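# Lower a ring frame over a mast onto low bars

## Task

Guide the ring frame down around the free-standing mast until the frame rests level on the low bars, with the mast still standing upright on its plate at the end. It only counts if everything stays put without any robot holding it; the grippers must release and the arms move away before finishing.

## Robot and tools

Setup: three identical i2rt Big YAM arms named arm1, arm2 and arm3. Each has six revolute joints, a two-finger gripper and a wrist camera. Two fixed room cameras, cam_high and cam_low, also watch the scene. The hand can reach roughly 1.0 m from the joint1 axis. Loose objects may occasionally get nudged by something outside your control. Knocking anything off the work area or onto the floor counts as failure.

Frames: a single shared scene frame is used, with its origin on the floor and +z pointing up. 'hand' means the point halfway between the fingertips (URDF link pinch). The hand z axis runs along the fingers, and the fingers open and close along its y axis. Each arm's foot pose is real but never printed.

Tool execute_actions(actions, cameras): actions is a list holding one action or none. An empty list only returns state and images. An action is an object keyed by arm name. Under each arm, 'joints' maps joint names to absolute target angles, so these are positions to go to, not offsets. Each arm gets its own map, and you may leave out any joint or any arm. A joint you leave out may still be pushing toward an earlier target. Every motion in the action starts at the same time, and motions can finish at different times.

Joint ranges, with the done tolerance in brackets:
- joint1_rad: -2.879 to 2.879 (±0.045). Turns the arm around its foot; positive is counter-clockwise seen from above; 0 points the way the foot faces.
- joint2_rad: 0 to 3.141 (±0.14). Shoulder; 0 means the upper arm points back roughly level; increasing lifts it up and then forward.
- joint3_rad: 0 to 3.019 (±0.09). Elbow; 0 is fully folded; positive opens it.
- joint4_rad: -1.692 to 1.57 (±0.055). Hand pitch; positive tilts the fingers up.
- joint5_rad: -1.57 to 1.57 (±0.03). Sideways swing; positive goes to the arm's right.
- joint6_rad: -2.094 to 2.094 (±0.035). Hand roll; positive is clockwise seen from behind the hand.
- gripper_m: 0 to 0.093 m (±0.003). The fingertip gap. Each pad can squeeze with roughly 50-62 N.

A single action can last at most 15 s. Joints move at different speeds, so the hand can take a wide path between postures. An unknown key or an out-of-range value rejects the whole call and nothing moves. cameras accepts arm1_cam_wrist, arm2_cam_wrist, arm3_cam_wrist, cam_high, cam_low or all. Leaving it out, null or ['all'] returns every camera; [] returns none. Images are taken when the call ends, in the order given by the 'pictures' line.

wait(seconds, 0-10): commands nothing new and returns state and images. zoom_image(camera, region=[x0,y0,x1,y1]): gives a closer view of that camera's latest full image. Pixel coordinates start at the top-left, and the region is at most 504x504. read_manual(section='licences'): returns only licence text. finished_scene(scene): ends the scene (1 or 2) after the last command has been held, then reports whether the task succeeded. It cannot be undone. A reply that contains no tool call ends all remaining scenes.

Reading results: joint_positions holds the measured angles. joint_status says how each commanded motion ended:
- 'off_target': the joint stopped short and may still be pushing.
- contact_stop or time_out: after either, the joint holds where it stopped. A joint that timed out can keep a nearby target and push toward it; on_its_own lists such joints, and 'held at' gives the held target, not the current position. To relieve that push, command the joint to its reported position.
- 'joint command not followed' (usually with a cause: line) and not_followed: the self- and inter-arm collision check blocked that arm's joints. The gripper part of the action still runs. A blocked target may be retried on later actions.

If a call reports a stop, any later motion, wait or finish calls in the same reply are skipped. Very small target changes may produce no movement. Joints carrying a load sag over time.

Hazards: the arms do not stop on contact and keep pushing hard. A hard press between two robots fails the run, and a hard hit might. The collision check ignores fingers, gripper housings and wrist cameras, and can react too late. Holding a load heats the motors, even while you are thinking. A MOTOR HOT warning appears at 85 °C. At 100 °C there is an OVER-TEMPERATURE FAULT: that arm goes limp and falls, and its joints report limit_stop_at_motor_heat; resend the targets once it has cooled. Avoid dropping, slipping, slamming, shoving hard or leaving an arm stalled against something. The simulation keeps running while you think, and arms hold their last command during that time.

Cameras: the calibration gives OpenCV K, D and T_world_to_cam (metres) for each camera. The wrist cameras are fisheye, 616x616, and their poses come from joint readings. cam_high and cam_low are 896x504 pinhole+radial. The fixed cameras can be off by about 2.3° and 9 mm. When a result lists changed camera numbers, use those.

After scene 1, finished_scene reveals scene 2's task. When continuing from a summary, begin with an empty execute_actions call.

Each tool is called after ">>>" as name(argument=value, ...) on one line, values as JSON.

## Session

>>> execute_actions(actions=[])

Scene clock: 0.00 s.
arm1.joint_positions: joint1_rad=+0.374 joint2_rad=+0.529 joint3_rad=+1.402 joint4_rad=-1.309 joint5_rad=+0.266 joint6_rad=+0.212 gripper_m=+0.095
arm1.joint_status: not commanded
arm1.hand: x=+1.2485 y=-0.0270 z=+1.4111 quat_wxyz=(+0.034, +0.842, -0.014, -0.539) (m; scene frame)
arm2.joint_positions: joint1_rad=-0.400 joint2_rad=+0.508 joint3_rad=+1.411 joint4_rad=-1.502 joint5_rad=-0.002 joint6_rad=+0.001 gripper_m=+0.095
arm2.joint_status: not commanded
arm2.hand: x=-0.7082 y=+1.0918 z=+1.3593 quat_wxyz=(-0.347, -0.592, -0.657, +0.311) (m; scene frame)
arm3.joint_positions: joint1_rad=-0.378 joint2_rad=+0.621 joint3_rad=+1.384 joint4_rad=-1.443 joint5_rad=+0.055 joint6_rad=-0.379 gripper_m=+0.094
arm3.joint_status: not commanded
arm3.hand: x=-0.5441 y=-1.1336 z=+1.3686 quat_wxyz=(-0.433, +0.425, -0.794, -0.027) (m; scene frame)
pictures: arm1_cam_wrist, arm2_cam_wrist, arm3_cam_wrist, cam_high, cam_low
Images, in order (width x height): arm1_cam_wrist 616x616, arm2_cam_wrist 616x616, arm3_cam_wrist 616x616, cam_high 896x504, cam_low 896x504.

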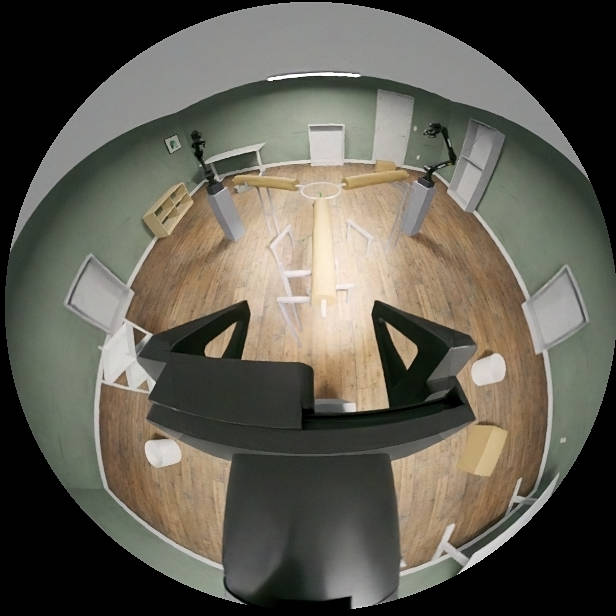

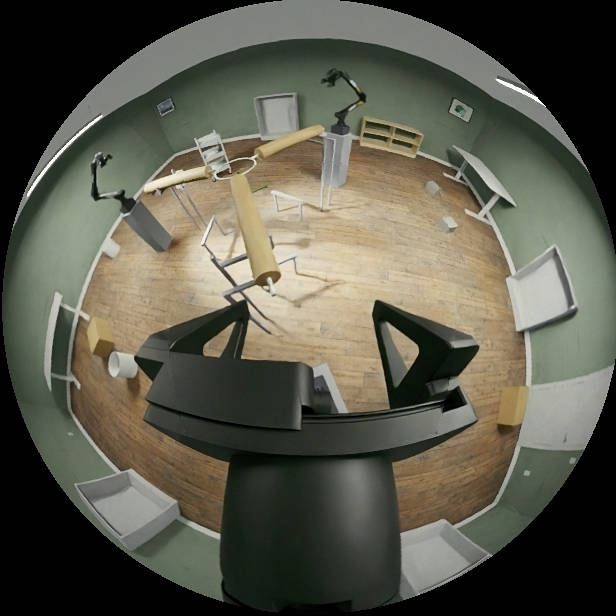

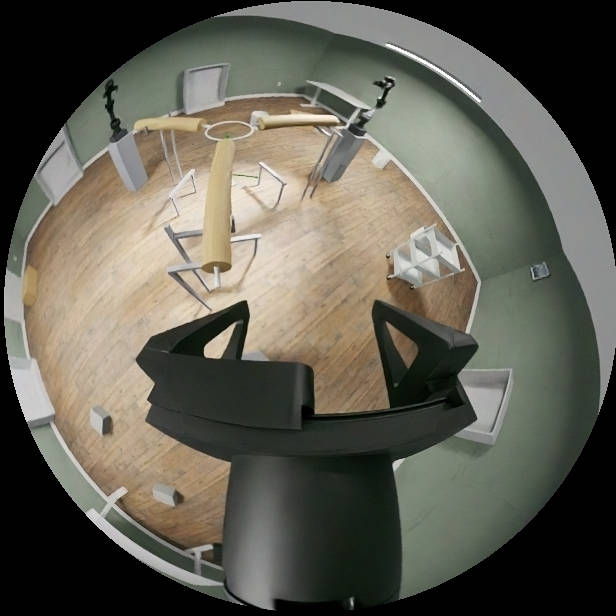

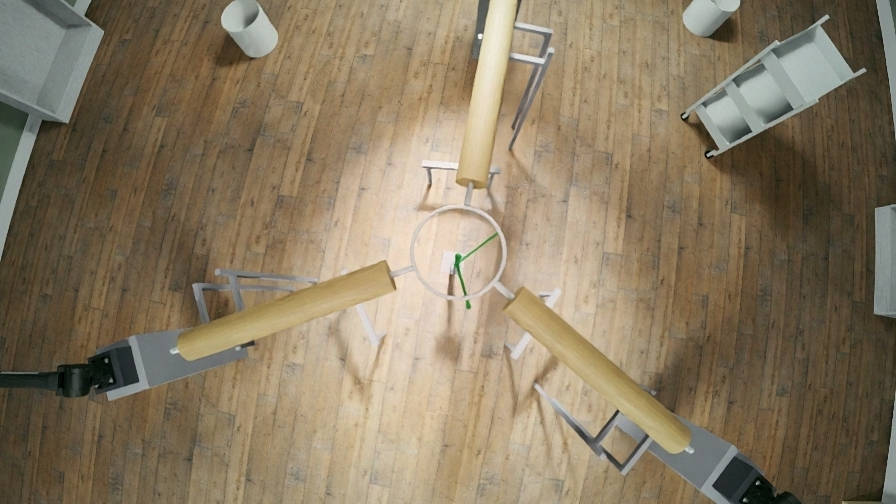

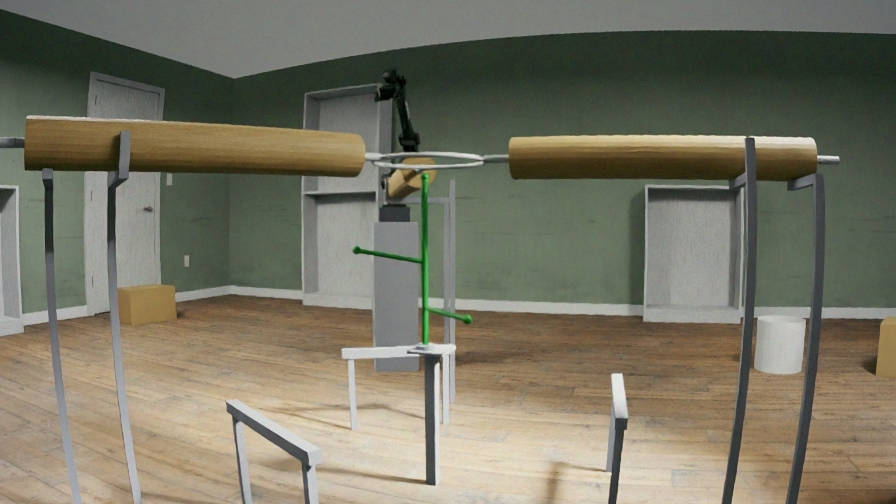

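>>> zoom_image(camera="cam_high", region=[300, 0, 700, 400])

>>> zoom_image(camera="cam_high", region=[60, 220, 400, 420])

>>> zoom_image(camera="arm1_cam_wrist", region=[220, 160, 420, 360])

>>> zoom_image(camera="cam_low", region=[220, 120, 640, 504])

Region (300, 0, 700, 400) of cam_high's 896x504 image, scaled by 1.260, with more detail than that image has.

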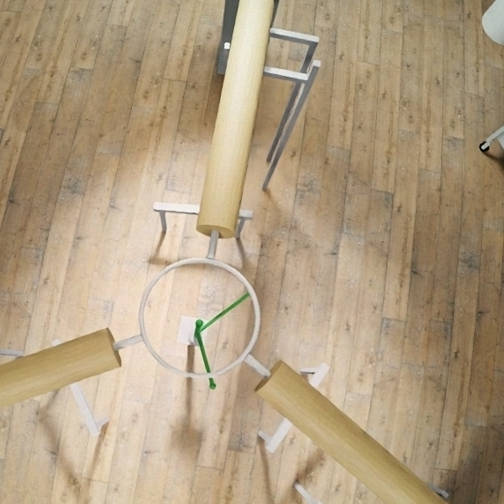

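Region (60, 220, 400, 420) of cam_high's 896x504 image, scaled by 1.482, with more detail than that image has; it fills the top 296 rows of this view, and the rest is white.

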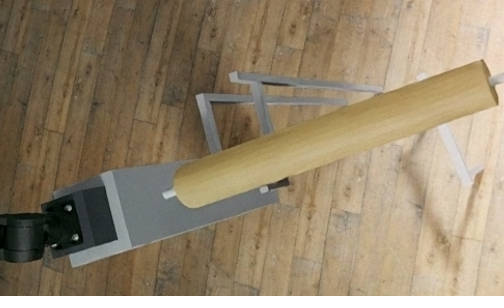

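Region (220, 160, 420, 360) of arm1_cam_wrist's 616x616 image, scaled by 2.520, with more detail than that image has.

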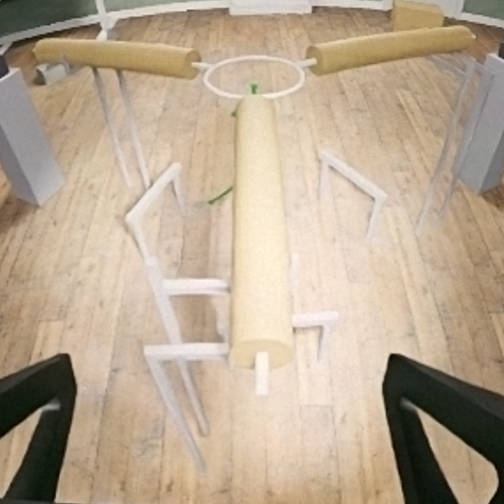

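Region (220, 120, 640, 504) of cam_low's 896x504 image, scaled by 1.200, with more detail than that image has; it fills the top 461 rows of this view, and the rest is white.

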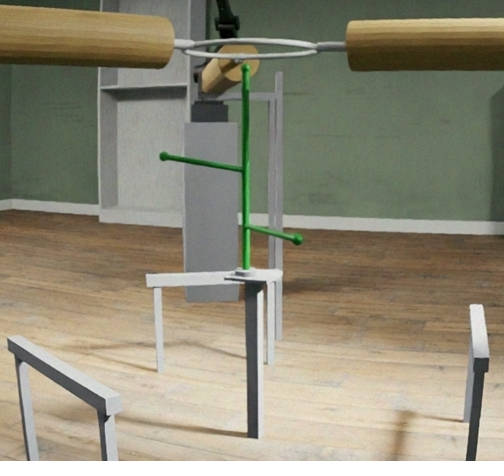

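>>> execute_actions(actions=[{"arm1":{"joints":{"joint1_rad":0,"joint2_rad":1.598,"joint3_rad":1.511,"joint4_rad":-1.483,"joint5_rad":0,"joint6_rad":0}},"arm2":{"joints":{"joint1_rad":-0.05,"joint2_rad":1.598,"joint3_rad":1.511,"joint4_rad":-1.483,"joint5_rad":0,"joint6_rad":0}},"arm3":{"joints":{"joint1_rad":0.03,"joint2_rad":1.598,"joint3_rad":1.511,"joint4_rad":-1.483,"joint5_rad":0,"joint6_rad":0}}}])

Scene clock: 3.30 s.
arm1.joint_positions: joint1_rad=+0.006 joint2_rad=+1.612 joint3_rad=+1.488 joint4_rad=-1.467 joint5_rad=+0.003 joint6_rad=+0.008 gripper_m=+0.095
arm1.joint_status: all done
arm1.hand: x=+0.9691 y=+0.0114 z=+1.0505 quat_wxyz=(-0.006, +1.000, -0.017, +0.015) (m; scene frame)
arm2.joint_positions: joint1_rad=-0.056 joint2_rad=+1.596 joint3_rad=+1.500 joint4_rad=-1.485 joint5_rad=-0.001 joint6_rad=+0.001 gripper_m=+0.095
arm2.joint_status: all done
arm2.hand: x=-0.5184 y=+0.8254 z=+1.0485 quat_wxyz=(+0.004, -0.533, -0.846, -0.004) (m; scene frame)
arm3.joint_positions: joint1_rad=+0.022 joint2_rad=+1.602 joint3_rad=+1.501 joint4_rad=-1.469 joint5_rad=+0.003 joint6_rad=-0.009 gripper_m=+0.094
arm3.joint_status: all done
arm3.hand: x=-0.4774 y=-0.8432 z=+1.0753 quat_wxyz=(-0.003, +0.496, -0.868, +0.003) (m; scene frame)
pictures: arm1_cam_wrist, arm2_cam_wrist, arm3_cam_wrist, cam_high, cam_low
camera_calibration (this result's frames):
arm1_cam_wrist: T_world_to_cam=[[0.028668, 0.999373, 0.0207673, -0.0595939], [0.7931, -0.0353866, 0.608063, -1.40109], [0.608417, -0.000961384, -0.793617, 0.366187], [0, 0, 0, 1]] pos_world=[0.890118, 0.0103288, 1.1438]
arm2_cam_wrist: T_world_to_cam=[[-0.897568, -0.440773, 0.00951807, -0.118336], [-0.349701, 0.724928, 0.593454, -1.39989], [-0.268479, 0.529337, -0.804811, 0.394608], [0, 0, 0, 1]] pos_world=[-0.489813, 0.75378, 1.14948]
arm3_cam_wrist: T_world_to_cam=[[0.850962, -0.524999, 0.0154608, -0.0536081], [-0.43167, -0.682311, 0.590011, -1.415], [-0.299206, -0.508751, -0.807247, 0.420413], [0, 0, 0, 1]] pos_world=[-0.439402, -0.779725, 1.17507]
Images, in order (width x height): arm1_cam_wrist 616x616, arm2_cam_wrist 616x616, arm3_cam_wrist 616x616, cam_high 896x504, cam_low 896x504.

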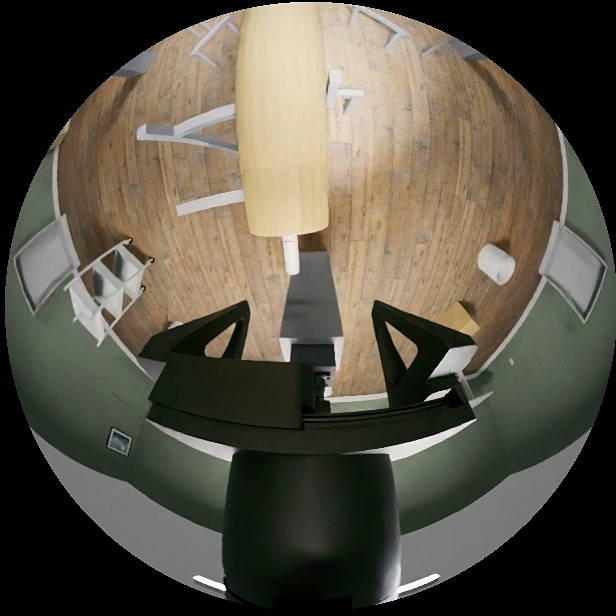

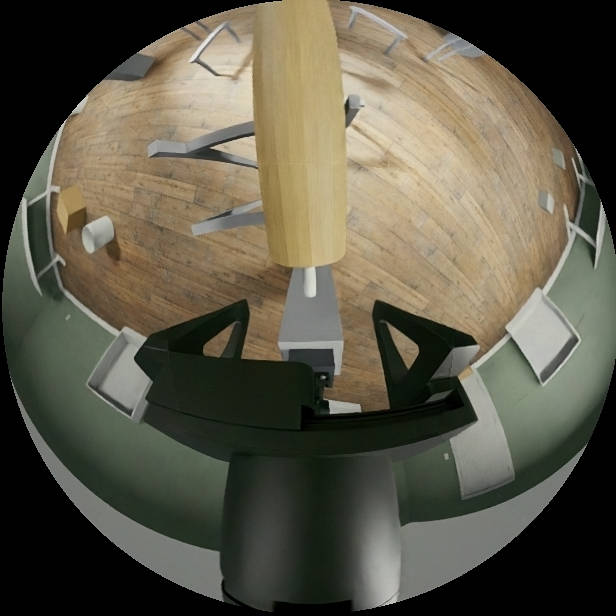

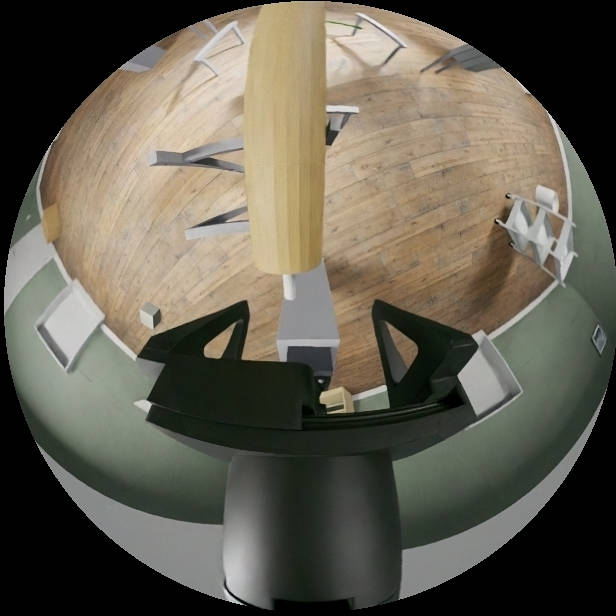

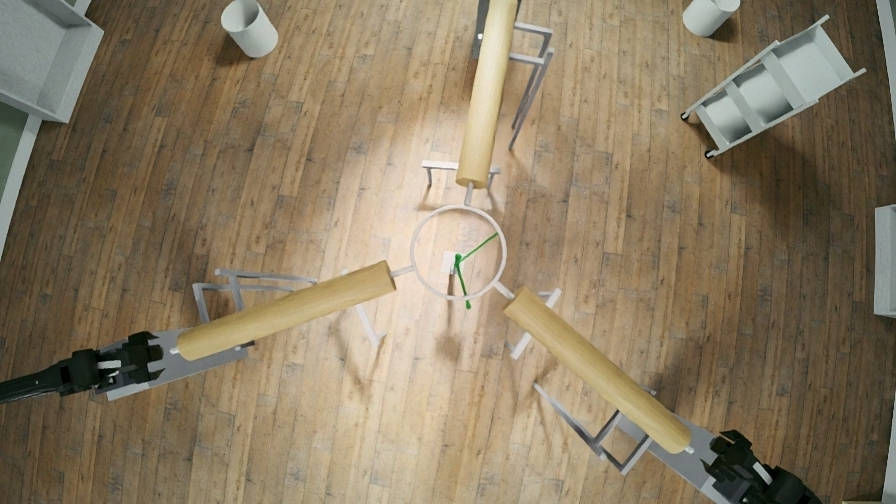

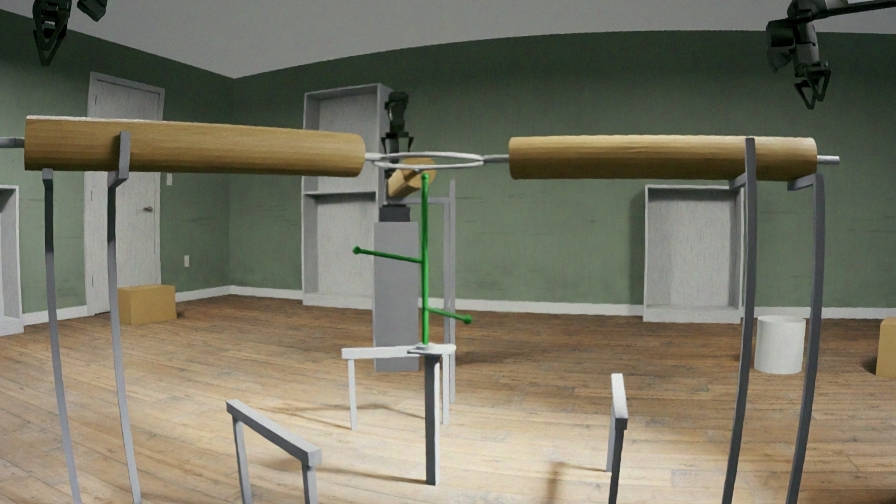

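>>> execute_actions(actions=[{"arm1":{"joints":{"joint1_rad":0.062,"joint2_rad":1.645,"joint3_rad":1.205,"joint4_rad":-1.105,"joint6_rad":0.03}},"arm2":{"joints":{"joint1_rad":-0.06,"joint2_rad":1.515,"joint3_rad":1.075,"joint4_rad":-1.116,"joint6_rad":-0.079}},"arm3":{"joints":{"joint1_rad":0.115,"joint2_rad":1.535,"joint3_rad":1.01,"joint4_rad":-1.03,"joint6_rad":0.071}}}], cameras=["arm1_cam_wrist","arm2_cam_wrist","arm3_cam_wrist","cam_low"])

Scene clock: 5.33 s.
arm1.joint_positions: joint1_rad=+0.063 joint2_rad=+1.655 joint3_rad=+1.189 joint4_rad=-1.122 joint5_rad=+0.001 joint6_rad=+0.022 gripper_m=+0.095
arm1.joint_status: all done
arm1.hand: x=+0.9911 y=-0.0142 z=+0.9220 quat_wxyz=(-0.006, +1.000, +0.004, +0.013) (m; scene frame)
arm2.joint_positions: joint1_rad=-0.056 joint2_rad=+1.515 joint3_rad=+1.067 joint4_rad=-1.127 joint5_rad=-0.001 joint6_rad=-0.062 gripper_m=+0.095
arm2.joint_status: all done
arm2.hand: x=-0.5467 y=+0.8846 z=+0.9248 quat_wxyz=(+0.002, -0.506, -0.863, -0.003) (m; scene frame)
arm3.joint_positions: joint1_rad=+0.118 joint2_rad=+1.539 joint3_rad=+1.006 joint4_rad=-1.045 joint5_rad=+0.002 joint6_rad=+0.062 gripper_m=+0.094
arm3.joint_status: all done
arm3.hand: x=-0.5503 y=-0.8908 z=+0.9237 quat_wxyz=(+0.000, +0.507, -0.862, +0.005) (m; scene frame)
pictures: arm1_cam_wrist, arm2_cam_wrist, arm3_cam_wrist, cam_low
camera_calibration (this result's frames):
arm1_cam_wrist: T_world_to_cam=[[-0.0132125, 0.99973, 0.019101, 0.0111019], [0.795723, -0.0010555, 0.605659, -1.34127], [0.605516, 0.0232013, -0.795495, 0.25574], [0, 0, 0, 1]] pos_world=[0.912572, -0.0184482, 1.01558]
arm2_cam_wrist: T_world_to_cam=[[-0.867911, -0.496636, 0.0091835, -0.0505527], [-0.396771, 0.704276, 0.588701, -1.38234], [-0.298837, 0.507296, -0.808299, 0.262221], [0, 0, 0, 1]] pos_world=[-0.513988, 0.815422, 1.0262]
arm3_cam_wrist: T_world_to_cam=[[0.863754, -0.503678, 0.0153801, 0.011889], [-0.412332, -0.688901, 0.596152, -1.39041], [-0.289673, -0.521271, -0.802724, 0.241924], [0, 0, 0, 1]] pos_world=[-0.5135, -0.825758, 1.02291]
Images, in order (width x height): arm1_cam_wrist 616x616, arm2_cam_wrist 616x616, arm3_cam_wrist 616x616, cam_low 896x504.

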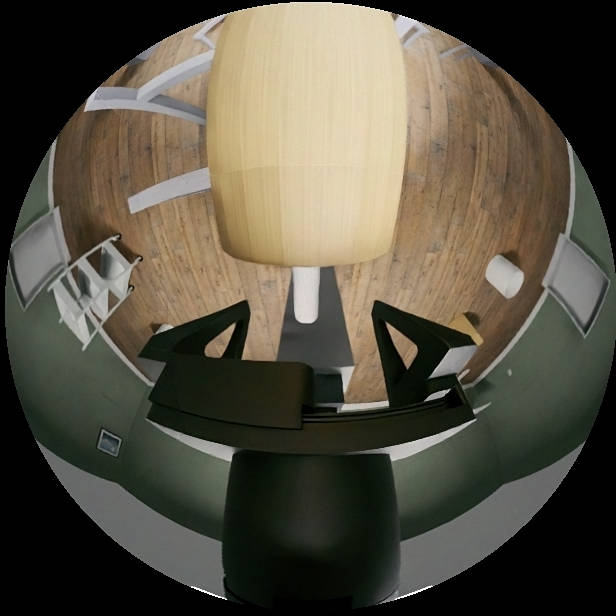

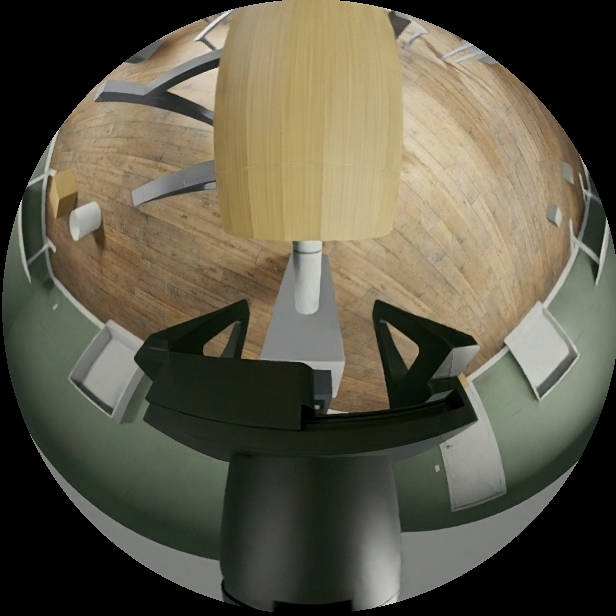

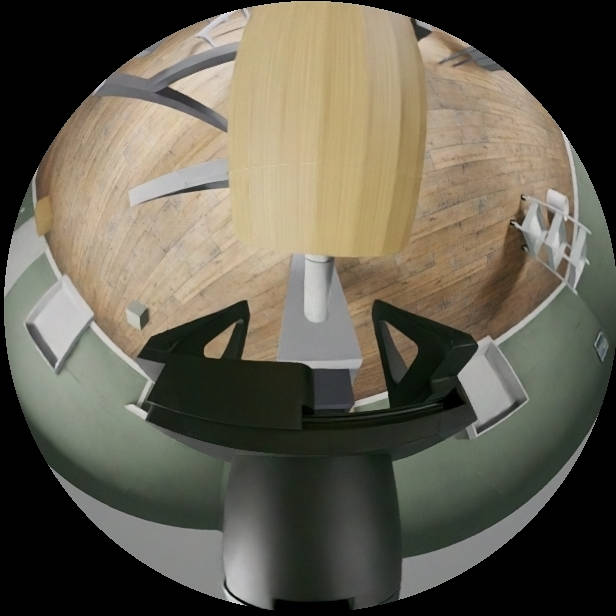

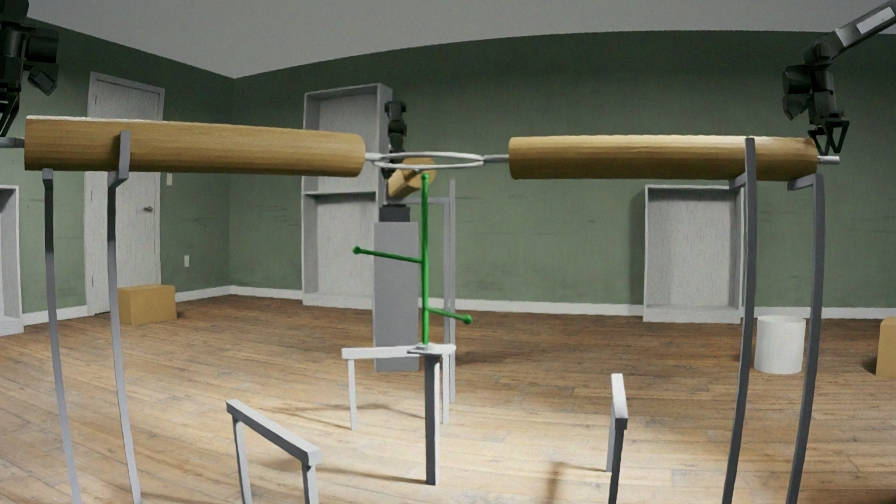

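>>> execute_actions(actions=[{"arm1":{"joints":{"joint1_rad":0.068,"joint2_rad":1.70,"joint3_rad":1.195,"joint4_rad":-1.027}},"arm2":{"joints":{"joint1_rad":-0.05,"joint2_rad":1.594,"joint3_rad":1.08,"joint4_rad":-1.038}},"arm3":{"joints":{"joint1_rad":0.098,"joint2_rad":1.604,"joint3_rad":1.003,"joint4_rad":-0.946}}}], cameras=["arm1_cam_wrist","arm2_cam_wrist","arm3_cam_wrist","cam_low"])

Scene clock: 6.73 s.
arm1.joint_positions: joint1_rad=+0.063 joint2_rad=+1.696 joint3_rad=+1.189 joint4_rad=-1.045 joint5_rad=+0.001 joint6_rad=+0.022 gripper_m=+0.095
arm1.joint_status: all done
arm1.hand: x=+0.9746 y=-0.0146 z=+0.9037 quat_wxyz=(-0.005, +1.000, +0.004, -0.005) (m; scene frame)
arm2.joint_positions: joint1_rad=-0.056 joint2_rad=+1.590 joint3_rad=+1.067 joint4_rad=-1.048 joint5_rad=-0.001 joint6_rad=-0.063 gripper_m=+0.095
arm2.joint_status: all done
arm2.hand: x=-0.5398 y=+0.8703 z=+0.8948 quat_wxyz=(+0.000, -0.505, -0.863, -0.002) (m; scene frame)
arm3.joint_positions: joint1_rad=+0.114 joint2_rad=+1.602 joint3_rad=+1.006 joint4_rad=-0.961 joint5_rad=+0.002 joint6_rad=+0.062 gripper_m=+0.094
arm3.joint_status: all done
arm3.hand: x=-0.5417 y=-0.8769 z=+0.8994 quat_wxyz=(-0.009, +0.505, -0.863, -0.001) (m; scene frame)
pictures: arm1_cam_wrist, arm2_cam_wrist, arm3_cam_wrist, cam_low
camera_calibration (this result's frames):
arm1_cam_wrist: T_world_to_cam=[[-0.0128673, 0.999747, 0.018453, 0.0118246], [0.817135, -0.000122893, 0.576447, -1.31148], [0.576303, 0.0224958, -0.816926, 0.299021], [0, 0, 0, 1]] pos_world=[0.899484, -0.0187095, 1.00006]
arm2_cam_wrist: T_world_to_cam=[[-0.867737, -0.496934, 0.00942651, -0.0512377], [-0.397913, 0.705943, 0.585927, -1.35142], [-0.297822, 0.504679, -0.810309, 0.251953], [0, 0, 0, 1]] pos_world=[-0.50717, 0.801405, 0.996474]
arm3_cam_wrist: T_world_to_cam=[[0.861756, -0.507141, 0.0135809, 0.00935665], [-0.420417, -0.698896, 0.578614, -1.3601], [-0.283947, -0.504333, -0.815489, 0.261552], [0, 0, 0, 1]] pos_world=[-0.505605, -0.813911, 1.00014]
Images, in order (width x height): arm1_cam_wrist 616x616, arm2_cam_wrist 616x616, arm3_cam_wrist 616x616, cam_low 896x504.

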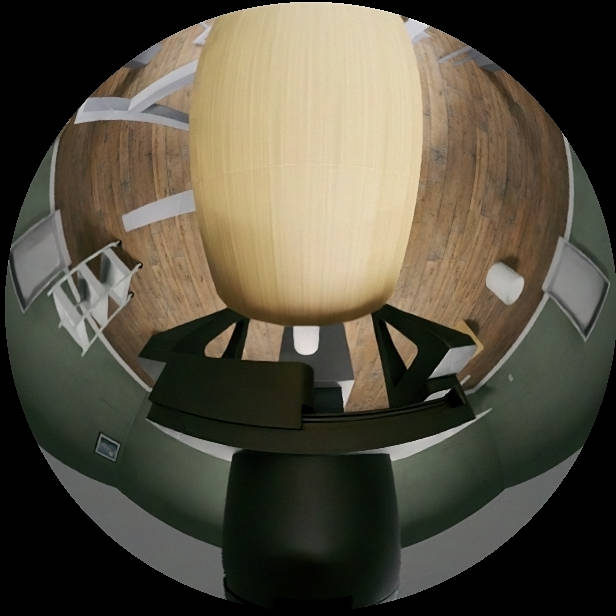

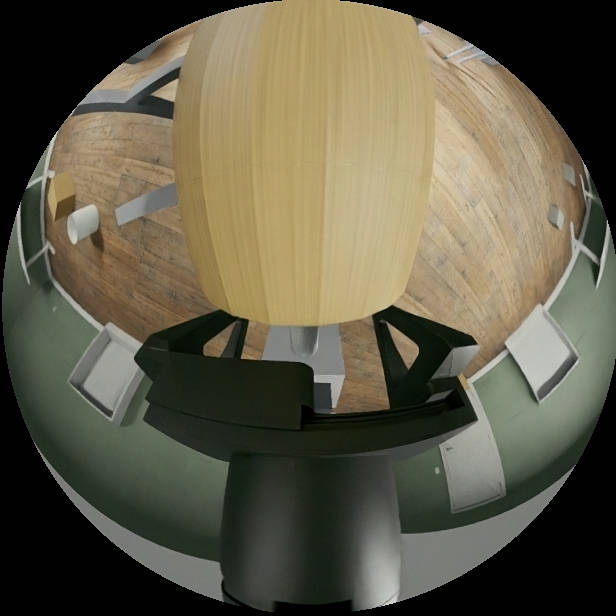

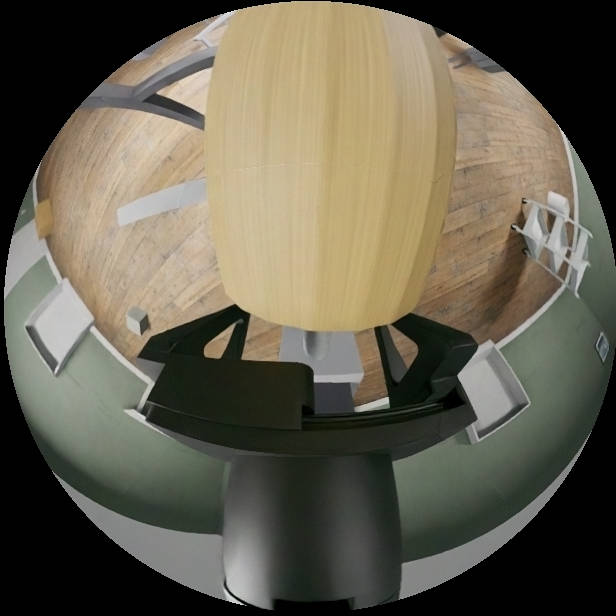

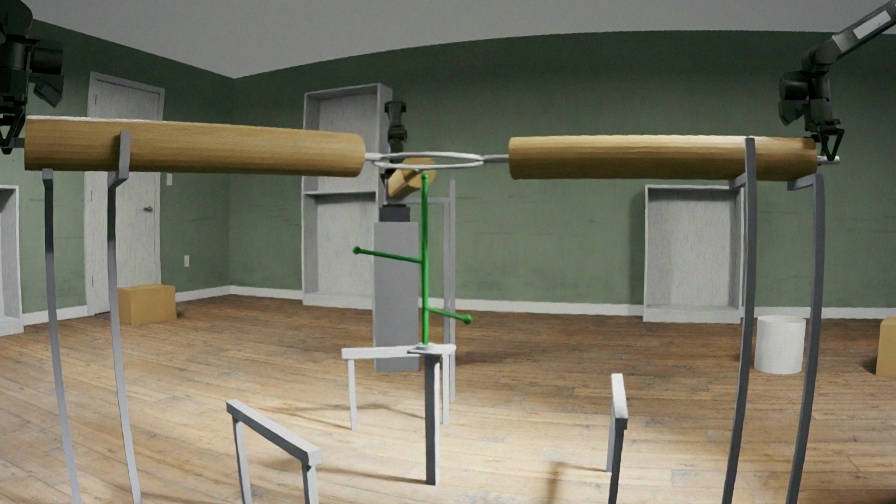

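>>> execute_actions(actions=[{"arm1":{"joints":{"joint3_rad":1.15,"joint4_rad":-0.995}},"arm3":{"joints":{"joint1_rad":0.085,"joint3_rad":0.985}}}], cameras=[])

>>> execute_actions(actions=[{"arm1":{"joints":{"gripper_m":0}},"arm2":{"joints":{"gripper_m":0}},"arm3":{"joints":{"gripper_m":0}}}], cameras=["arm2_cam_wrist","cam_low"])

Scene clock: 7.70 s.
arm1.joint_positions: joint1_rad=+0.063 joint2_rad=+1.696 joint3_rad=+1.141 joint4_rad=-1.012 joint5_rad=+0.001 joint6_rad=+0.022 gripper_m=+0.095
arm1.joint_status: all done
arm1.hand: x=+0.9879 y=-0.0140 z=+0.8880 quat_wxyz=(-0.005, +1.000, +0.004, +0.003) (m; scene frame)
arm2.joint_positions: joint1_rad=-0.056 joint2_rad=+1.590 joint3_rad=+1.067 joint4_rad=-1.048 joint5_rad=-0.001 joint6_rad=-0.063 gripper_m=+0.095
arm2.joint_status: not commanded
arm2.hand: x=-0.5398 y=+0.8703 z=+0.8948 quat_wxyz=(+0.000, -0.505, -0.863, -0.002) (m; scene frame)
arm3.joint_positions: joint1_rad=+0.098 joint2_rad=+1.602 joint3_rad=+0.989 joint4_rad=-0.960 joint5_rad=+0.002 joint6_rad=+0.063 gripper_m=+0.094
arm3.joint_status: all done
arm3.hand: x=-0.5391 y=-0.8863 z=+0.8942 quat_wxyz=(-0.002, +0.498, -0.867, +0.003) (m; scene frame)
pictures: none
No camera images: the call's "cameras" was empty. Leave "cameras" out to get every camera's image.

Scene clock: 8.43 s.
arm1.joint_positions: joint1_rad=+0.063 joint2_rad=+1.696 joint3_rad=+1.141 joint4_rad=-1.010 joint5_rad=-0.002 joint6_rad=+0.026 gripper_m=+0.019
arm1.joint_status: gripper_m off_target (ended at +0.019, target +0.000)
arm1.hand: x=+0.9873 y=-0.0148 z=+0.8880 quat_wxyz=(-0.004, +1.000, +0.003, +0.002) (m; scene frame)
arm2.joint_positions: joint1_rad=-0.055 joint2_rad=+1.590 joint3_rad=+1.067 joint4_rad=-1.048 joint5_rad=-0.003 joint6_rad=-0.063 gripper_m=+0.019
arm2.joint_status: gripper_m off_target (ended at +0.019, target +0.000)
arm2.hand: x=-0.5392 y=+0.8705 z=+0.8948 quat_wxyz=(+0.000, -0.505, -0.863, -0.003) (m; scene frame)
arm3.joint_positions: joint1_rad=+0.097 joint2_rad=+1.602 joint3_rad=+0.989 joint4_rad=-0.959 joint5_rad=+0.003 joint6_rad=+0.070 gripper_m=+0.019
arm3.joint_status: gripper_m off_target (ended at +0.019, target +0.000)
arm3.hand: x=-0.5384 y=-0.8867 z=+0.8941 quat_wxyz=(-0.003, +0.495, -0.869, +0.004) (m; scene frame)
pictures: arm2_cam_wrist, cam_low
camera_calibration (this result's frames):
arm2_cam_wrist: T_world_to_cam=[[-0.867185, -0.49793, 0.00752208, -0.0477171], [-0.399725, 0.705004, 0.585824, -1.35145], [-0.297002, 0.50501, -0.810404, 0.252225], [0, 0, 0, 1]] pos_world=[-0.506677, 0.801642, 0.996474]
Images, in order (width x height): arm2_cam_wrist 616x616, cam_low 896x504.

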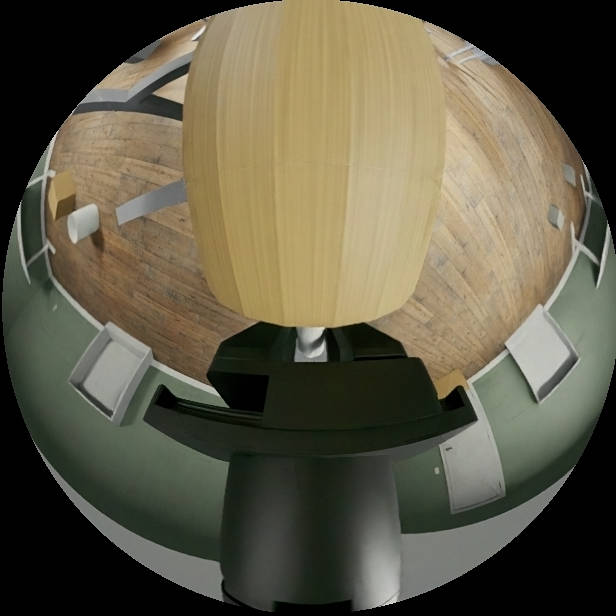

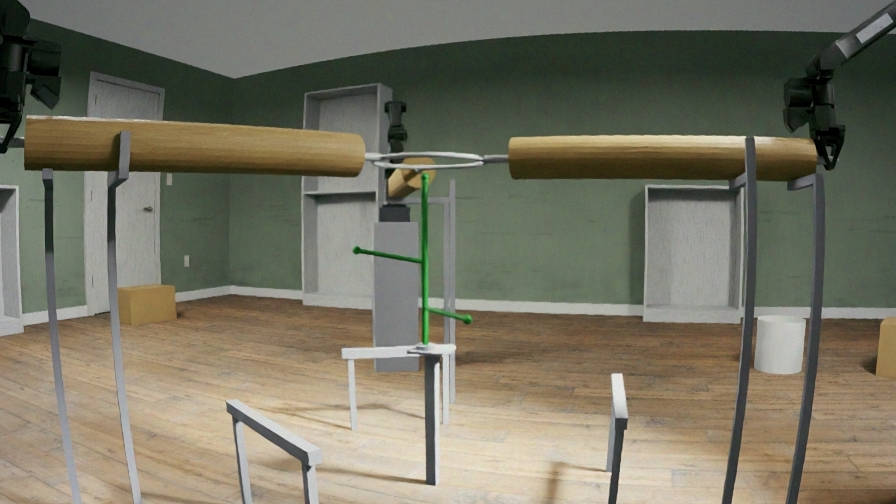

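>>> execute_actions(actions=[{"arm1":{"joints":{"joint2_rad":1.603,"joint3_rad":1.25,"joint4_rad":-1.195}},"arm2":{"joints":{"joint2_rad":1.505,"joint3_rad":1.18,"joint4_rad":-1.23}},"arm3":{"joints":{"joint2_rad":1.503,"joint3_rad":1.092,"joint4_rad":-1.15}}}], cameras=[])

>>> execute_actions(actions=[{"arm1":{"joints":{"joint2_rad":1.552,"joint3_rad":1.367,"joint4_rad":-1.362}},"arm2":{"joints":{"joint2_rad":1.458,"joint3_rad":1.306,"joint4_rad":-1.40}},"arm3":{"joints":{"joint2_rad":1.442,"joint3_rad":1.209,"joint4_rad":-1.323}}}], cameras=["cam_high","cam_low"])

Scene clock: 9.73 s.
arm1.joint_positions: joint1_rad=+0.063 joint2_rad=+1.631 joint3_rad=+1.214 joint4_rad=-1.154 joint5_rad=-0.002 joint6_rad=+0.026 gripper_m=+0.019
arm1.joint_status: all done
arm1.hand: x=+0.9879 y=-0.0153 z=+0.9411 quat_wxyz=(-0.004, +1.000, +0.002, +0.005) (m; scene frame)
arm2.joint_positions: joint1_rad=-0.055 joint2_rad=+1.512 joint3_rad=+1.147 joint4_rad=-1.198 joint5_rad=+0.000 joint6_rad=-0.063 gripper_m=+0.019
arm2.joint_status: all done
arm2.hand: x=-0.5404 y=+0.8715 z=+0.9543 quat_wxyz=(-0.003, -0.505, -0.863, +0.001) (m; scene frame)
arm3.joint_positions: joint1_rad=+0.097 joint2_rad=+1.509 joint3_rad=+1.058 joint4_rad=-1.114 joint5_rad=+0.001 joint6_rad=+0.071 gripper_m=+0.019
arm3.joint_status: all done
arm3.hand: x=-0.5401 y=-0.8886 z=+0.9529 quat_wxyz=(-0.005, +0.494, -0.869, +0.001) (m; scene frame)
pictures: none
No camera images: the call's "cameras" was empty. Leave "cameras" out to get every camera's image.

Scene clock: 10.70 s.
arm1.joint_positions: joint1_rad=+0.063 joint2_rad=+1.584 joint3_rad=+1.322 joint4_rad=-1.324 joint5_rad=-0.001 joint6_rad=+0.027 gripper_m=+0.019
arm1.joint_status: all done
arm1.hand: x=+0.9887 y=-0.0156 z=+1.0010 quat_wxyz=(-0.005, +1.000, +0.002, +0.012) (m; scene frame)
arm2.joint_positions: joint1_rad=-0.055 joint2_rad=+1.468 joint3_rad=+1.266 joint4_rad=-1.368 joint5_rad=+0.000 joint6_rad=-0.063 gripper_m=+0.019
arm2.joint_status: all done
arm2.hand: x=-0.5408 y=+0.8722 z=+1.0155 quat_wxyz=(+0.000, -0.505, -0.863, -0.001) (m; scene frame)
arm3.joint_positions: joint1_rad=+0.097 joint2_rad=+1.451 joint3_rad=+1.165 joint4_rad=-1.289 joint5_rad=+0.001 joint6_rad=+0.071 gripper_m=+0.019
arm3.joint_status: all done
arm3.hand: x=-0.5411 y=-0.8901 z=+1.0140 quat_wxyz=(-0.002, +0.494, -0.869, +0.003) (m; scene frame)
pictures: cam_high, cam_low
Images, in order (width x height): cam_high 896x504, cam_low 896x504.

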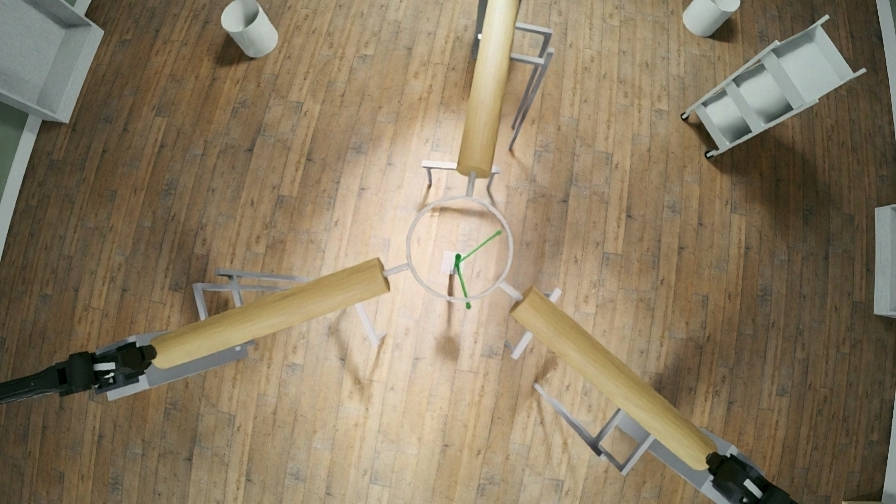

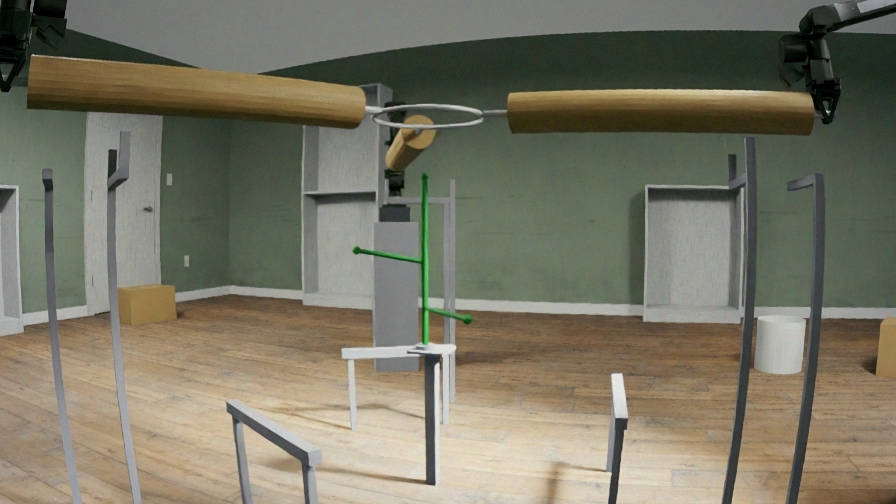

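>>> execute_actions(actions=[{"arm1":{"joints":{"joint1_rad":-0.225,"joint2_rad":1.613,"joint3_rad":1.437,"joint4_rad":-1.362,"joint6_rad":-0.39}},"arm2":{"joints":{"joint1_rad":-0.349,"joint2_rad":1.56,"joint3_rad":1.414,"joint4_rad":-1.405,"joint6_rad":-0.487}},"arm3":{"joints":{"joint1_rad":-0.22,"joint2_rad":1.508,"joint3_rad":1.276,"joint4_rad":-1.32,"joint6_rad":-0.376}}}], cameras=[])

>>> execute_actions(actions=[{"arm1":{"joints":{"joint1_rad":-0.444,"joint2_rad":1.792,"joint3_rad":1.674,"joint4_rad":-1.42,"joint6_rad":-0.74}},"arm2":{"joints":{"joint1_rad":-0.557,"joint2_rad":1.769,"joint3_rad":1.68,"joint4_rad":-1.463,"joint6_rad":-0.825}},"arm3":{"joints":{"joint1_rad":-0.455,"joint2_rad":1.688,"joint3_rad":1.495,"joint4_rad":-1.356,"joint6_rad":-0.741}}}])

Scene clock: 12.73 s.
arm1.joint_positions: joint1_rad=-0.217 joint2_rad=+1.638 joint3_rad=+1.394 joint4_rad=-1.347 joint5_rad=-0.001 joint6_rad=-0.378 gripper_m=+0.019
arm1.joint_status: all done
arm1.hand: x=+0.9827 y=+0.1172 z=+1.0040 quat_wxyz=(-0.001, +0.998, +0.064, +0.015) (m; scene frame)
arm2.joint_positions: joint1_rad=-0.338 joint2_rad=+1.582 joint3_rad=+1.367 joint4_rad=-1.392 joint5_rad=-0.002 joint6_rad=-0.464 gripper_m=+0.019
arm2.joint_status: all done
arm2.hand: x=-0.6495 y=+0.8035 z=+1.0049 quat_wxyz=(+0.010, -0.453, -0.891, -0.016) (m; scene frame)
arm3.joint_positions: joint1_rad=-0.213 joint2_rad=+1.528 joint3_rad=+1.235 joint4_rad=-1.313 joint5_rad=+0.006 joint6_rad=-0.358 gripper_m=+0.019
arm3.joint_status: all done
arm3.hand: x=-0.4233 y=-0.9496 z=+1.0091 quat_wxyz=(+0.014, +0.545, -0.838, +0.009) (m; scene frame)
pictures: none
No camera images: the call's "cameras" was empty. Leave "cameras" out to get every camera's image.

Scene clock: 13.80 s.
arm1.joint_positions: joint1_rad=-0.432 joint2_rad=+1.836 joint3_rad=+1.618 joint4_rad=-1.402 joint5_rad=+0.002 joint6_rad=-0.719 gripper_m=+0.019
arm1.joint_status: all done
arm1.hand: x=+0.9594 y=+0.2440 z=+0.9892 quat_wxyz=(+0.009, +0.991, +0.127, +0.026) (m; scene frame)
arm2.joint_positions: joint1_rad=-0.545 joint2_rad=+1.795 joint3_rad=+1.616 joint4_rad=-1.452 joint5_rad=+0.000 joint6_rad=-0.796 gripper_m=+0.019
arm2.joint_status: all done
arm2.hand: x=-0.7471 y=+0.7227 z=+0.9944 quat_wxyz=(+0.011, -0.396, -0.918, -0.029) (m; scene frame)
arm3.joint_positions: joint1_rad=-0.450 joint2_rad=+1.717 joint3_rad=+1.438 joint4_rad=-1.347 joint5_rad=+0.005 joint6_rad=-0.722 gripper_m=+0.019
arm3.joint_status: all done
arm3.hand: x=-0.3026 y=-0.9934 z=+0.9988 quat_wxyz=(+0.025, +0.597, -0.802, +0.003) (m; scene frame)
pictures: arm1_cam_wrist, arm2_cam_wrist, arm3_cam_wrist, cam_high, cam_low
camera_calibration (this result's frames):
arm1_cam_wrist: T_world_to_cam=[[-0.256676, 0.966347, -0.017036, 0.0287409], [0.75205, 0.210765, 0.624499, -1.3849], [0.607073, 0.147482, -0.78084, 0.276111], [0, 0, 0, 1]] pos_world=[0.881274, 0.223393, 1.08096]
arm2_cam_wrist: T_world_to_cam=[[-0.721838, -0.69126, -0.0333079, -0.0134723], [-0.558237, 0.553135, 0.618396, -1.42975], [-0.409048, 0.464976, -0.78516, 0.265998], [0, 0, 0, 1]] pos_world=[-0.699059, 0.65785, 1.09256]
arm3_cam_wrist: T_world_to_cam=[[0.951483, -0.307167, -0.0181375, 0.000275016], [-0.228448, -0.744672, 0.627116, -1.43441], [-0.206136, -0.592547, -0.778714, 0.250981], [0, 0, 0, 1]] pos_world=[-0.276214, -0.919364, 1.09499]
Images, in order (width x height): arm1_cam_wrist 616x616, arm2_cam_wrist 616x616, arm3_cam_wrist 616x616, cam_high 896x504, cam_low 896x504.

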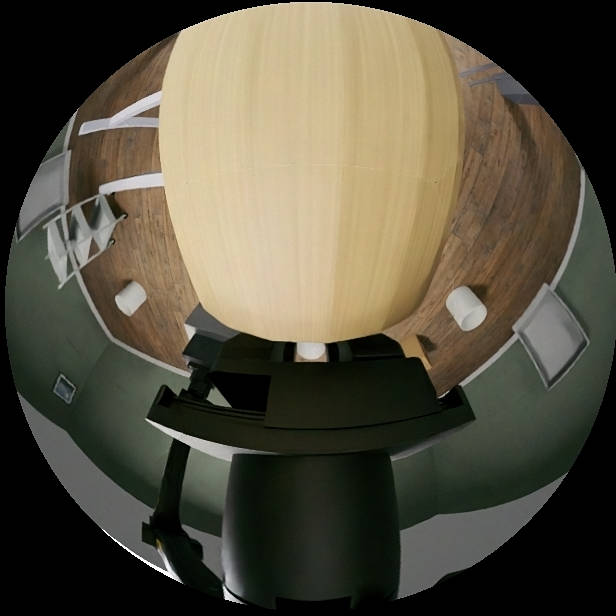

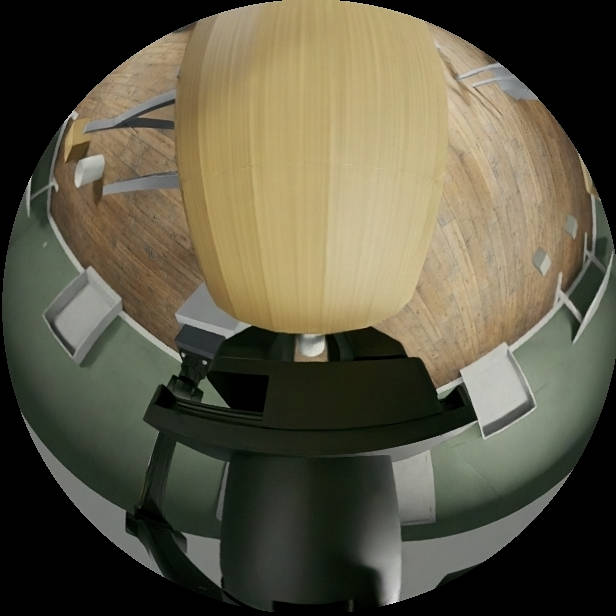

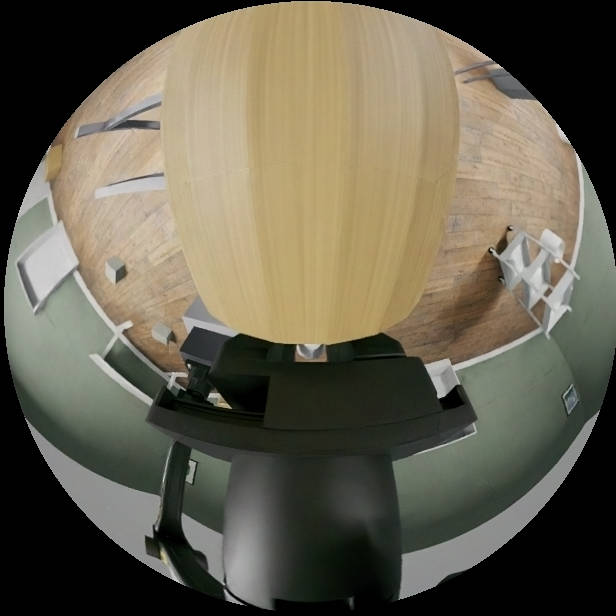

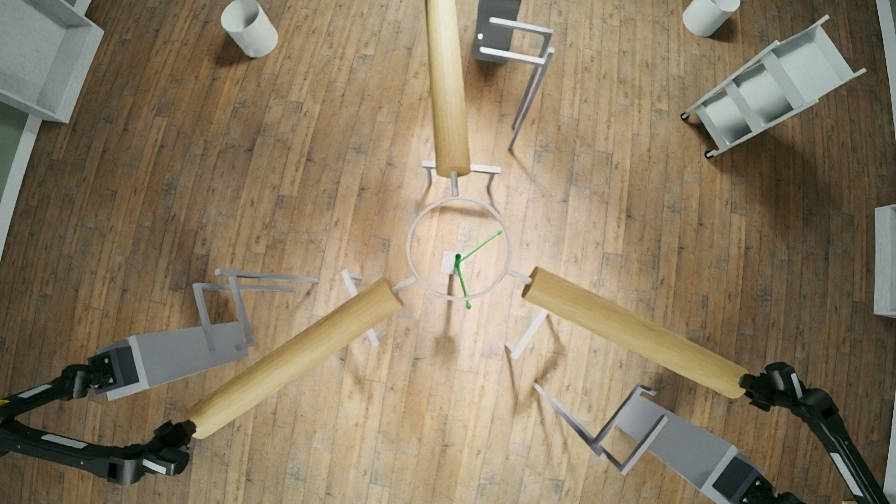

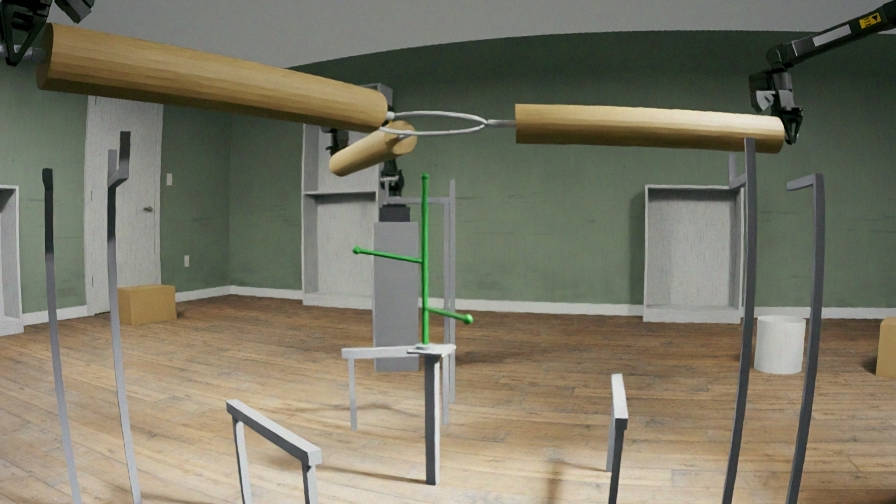

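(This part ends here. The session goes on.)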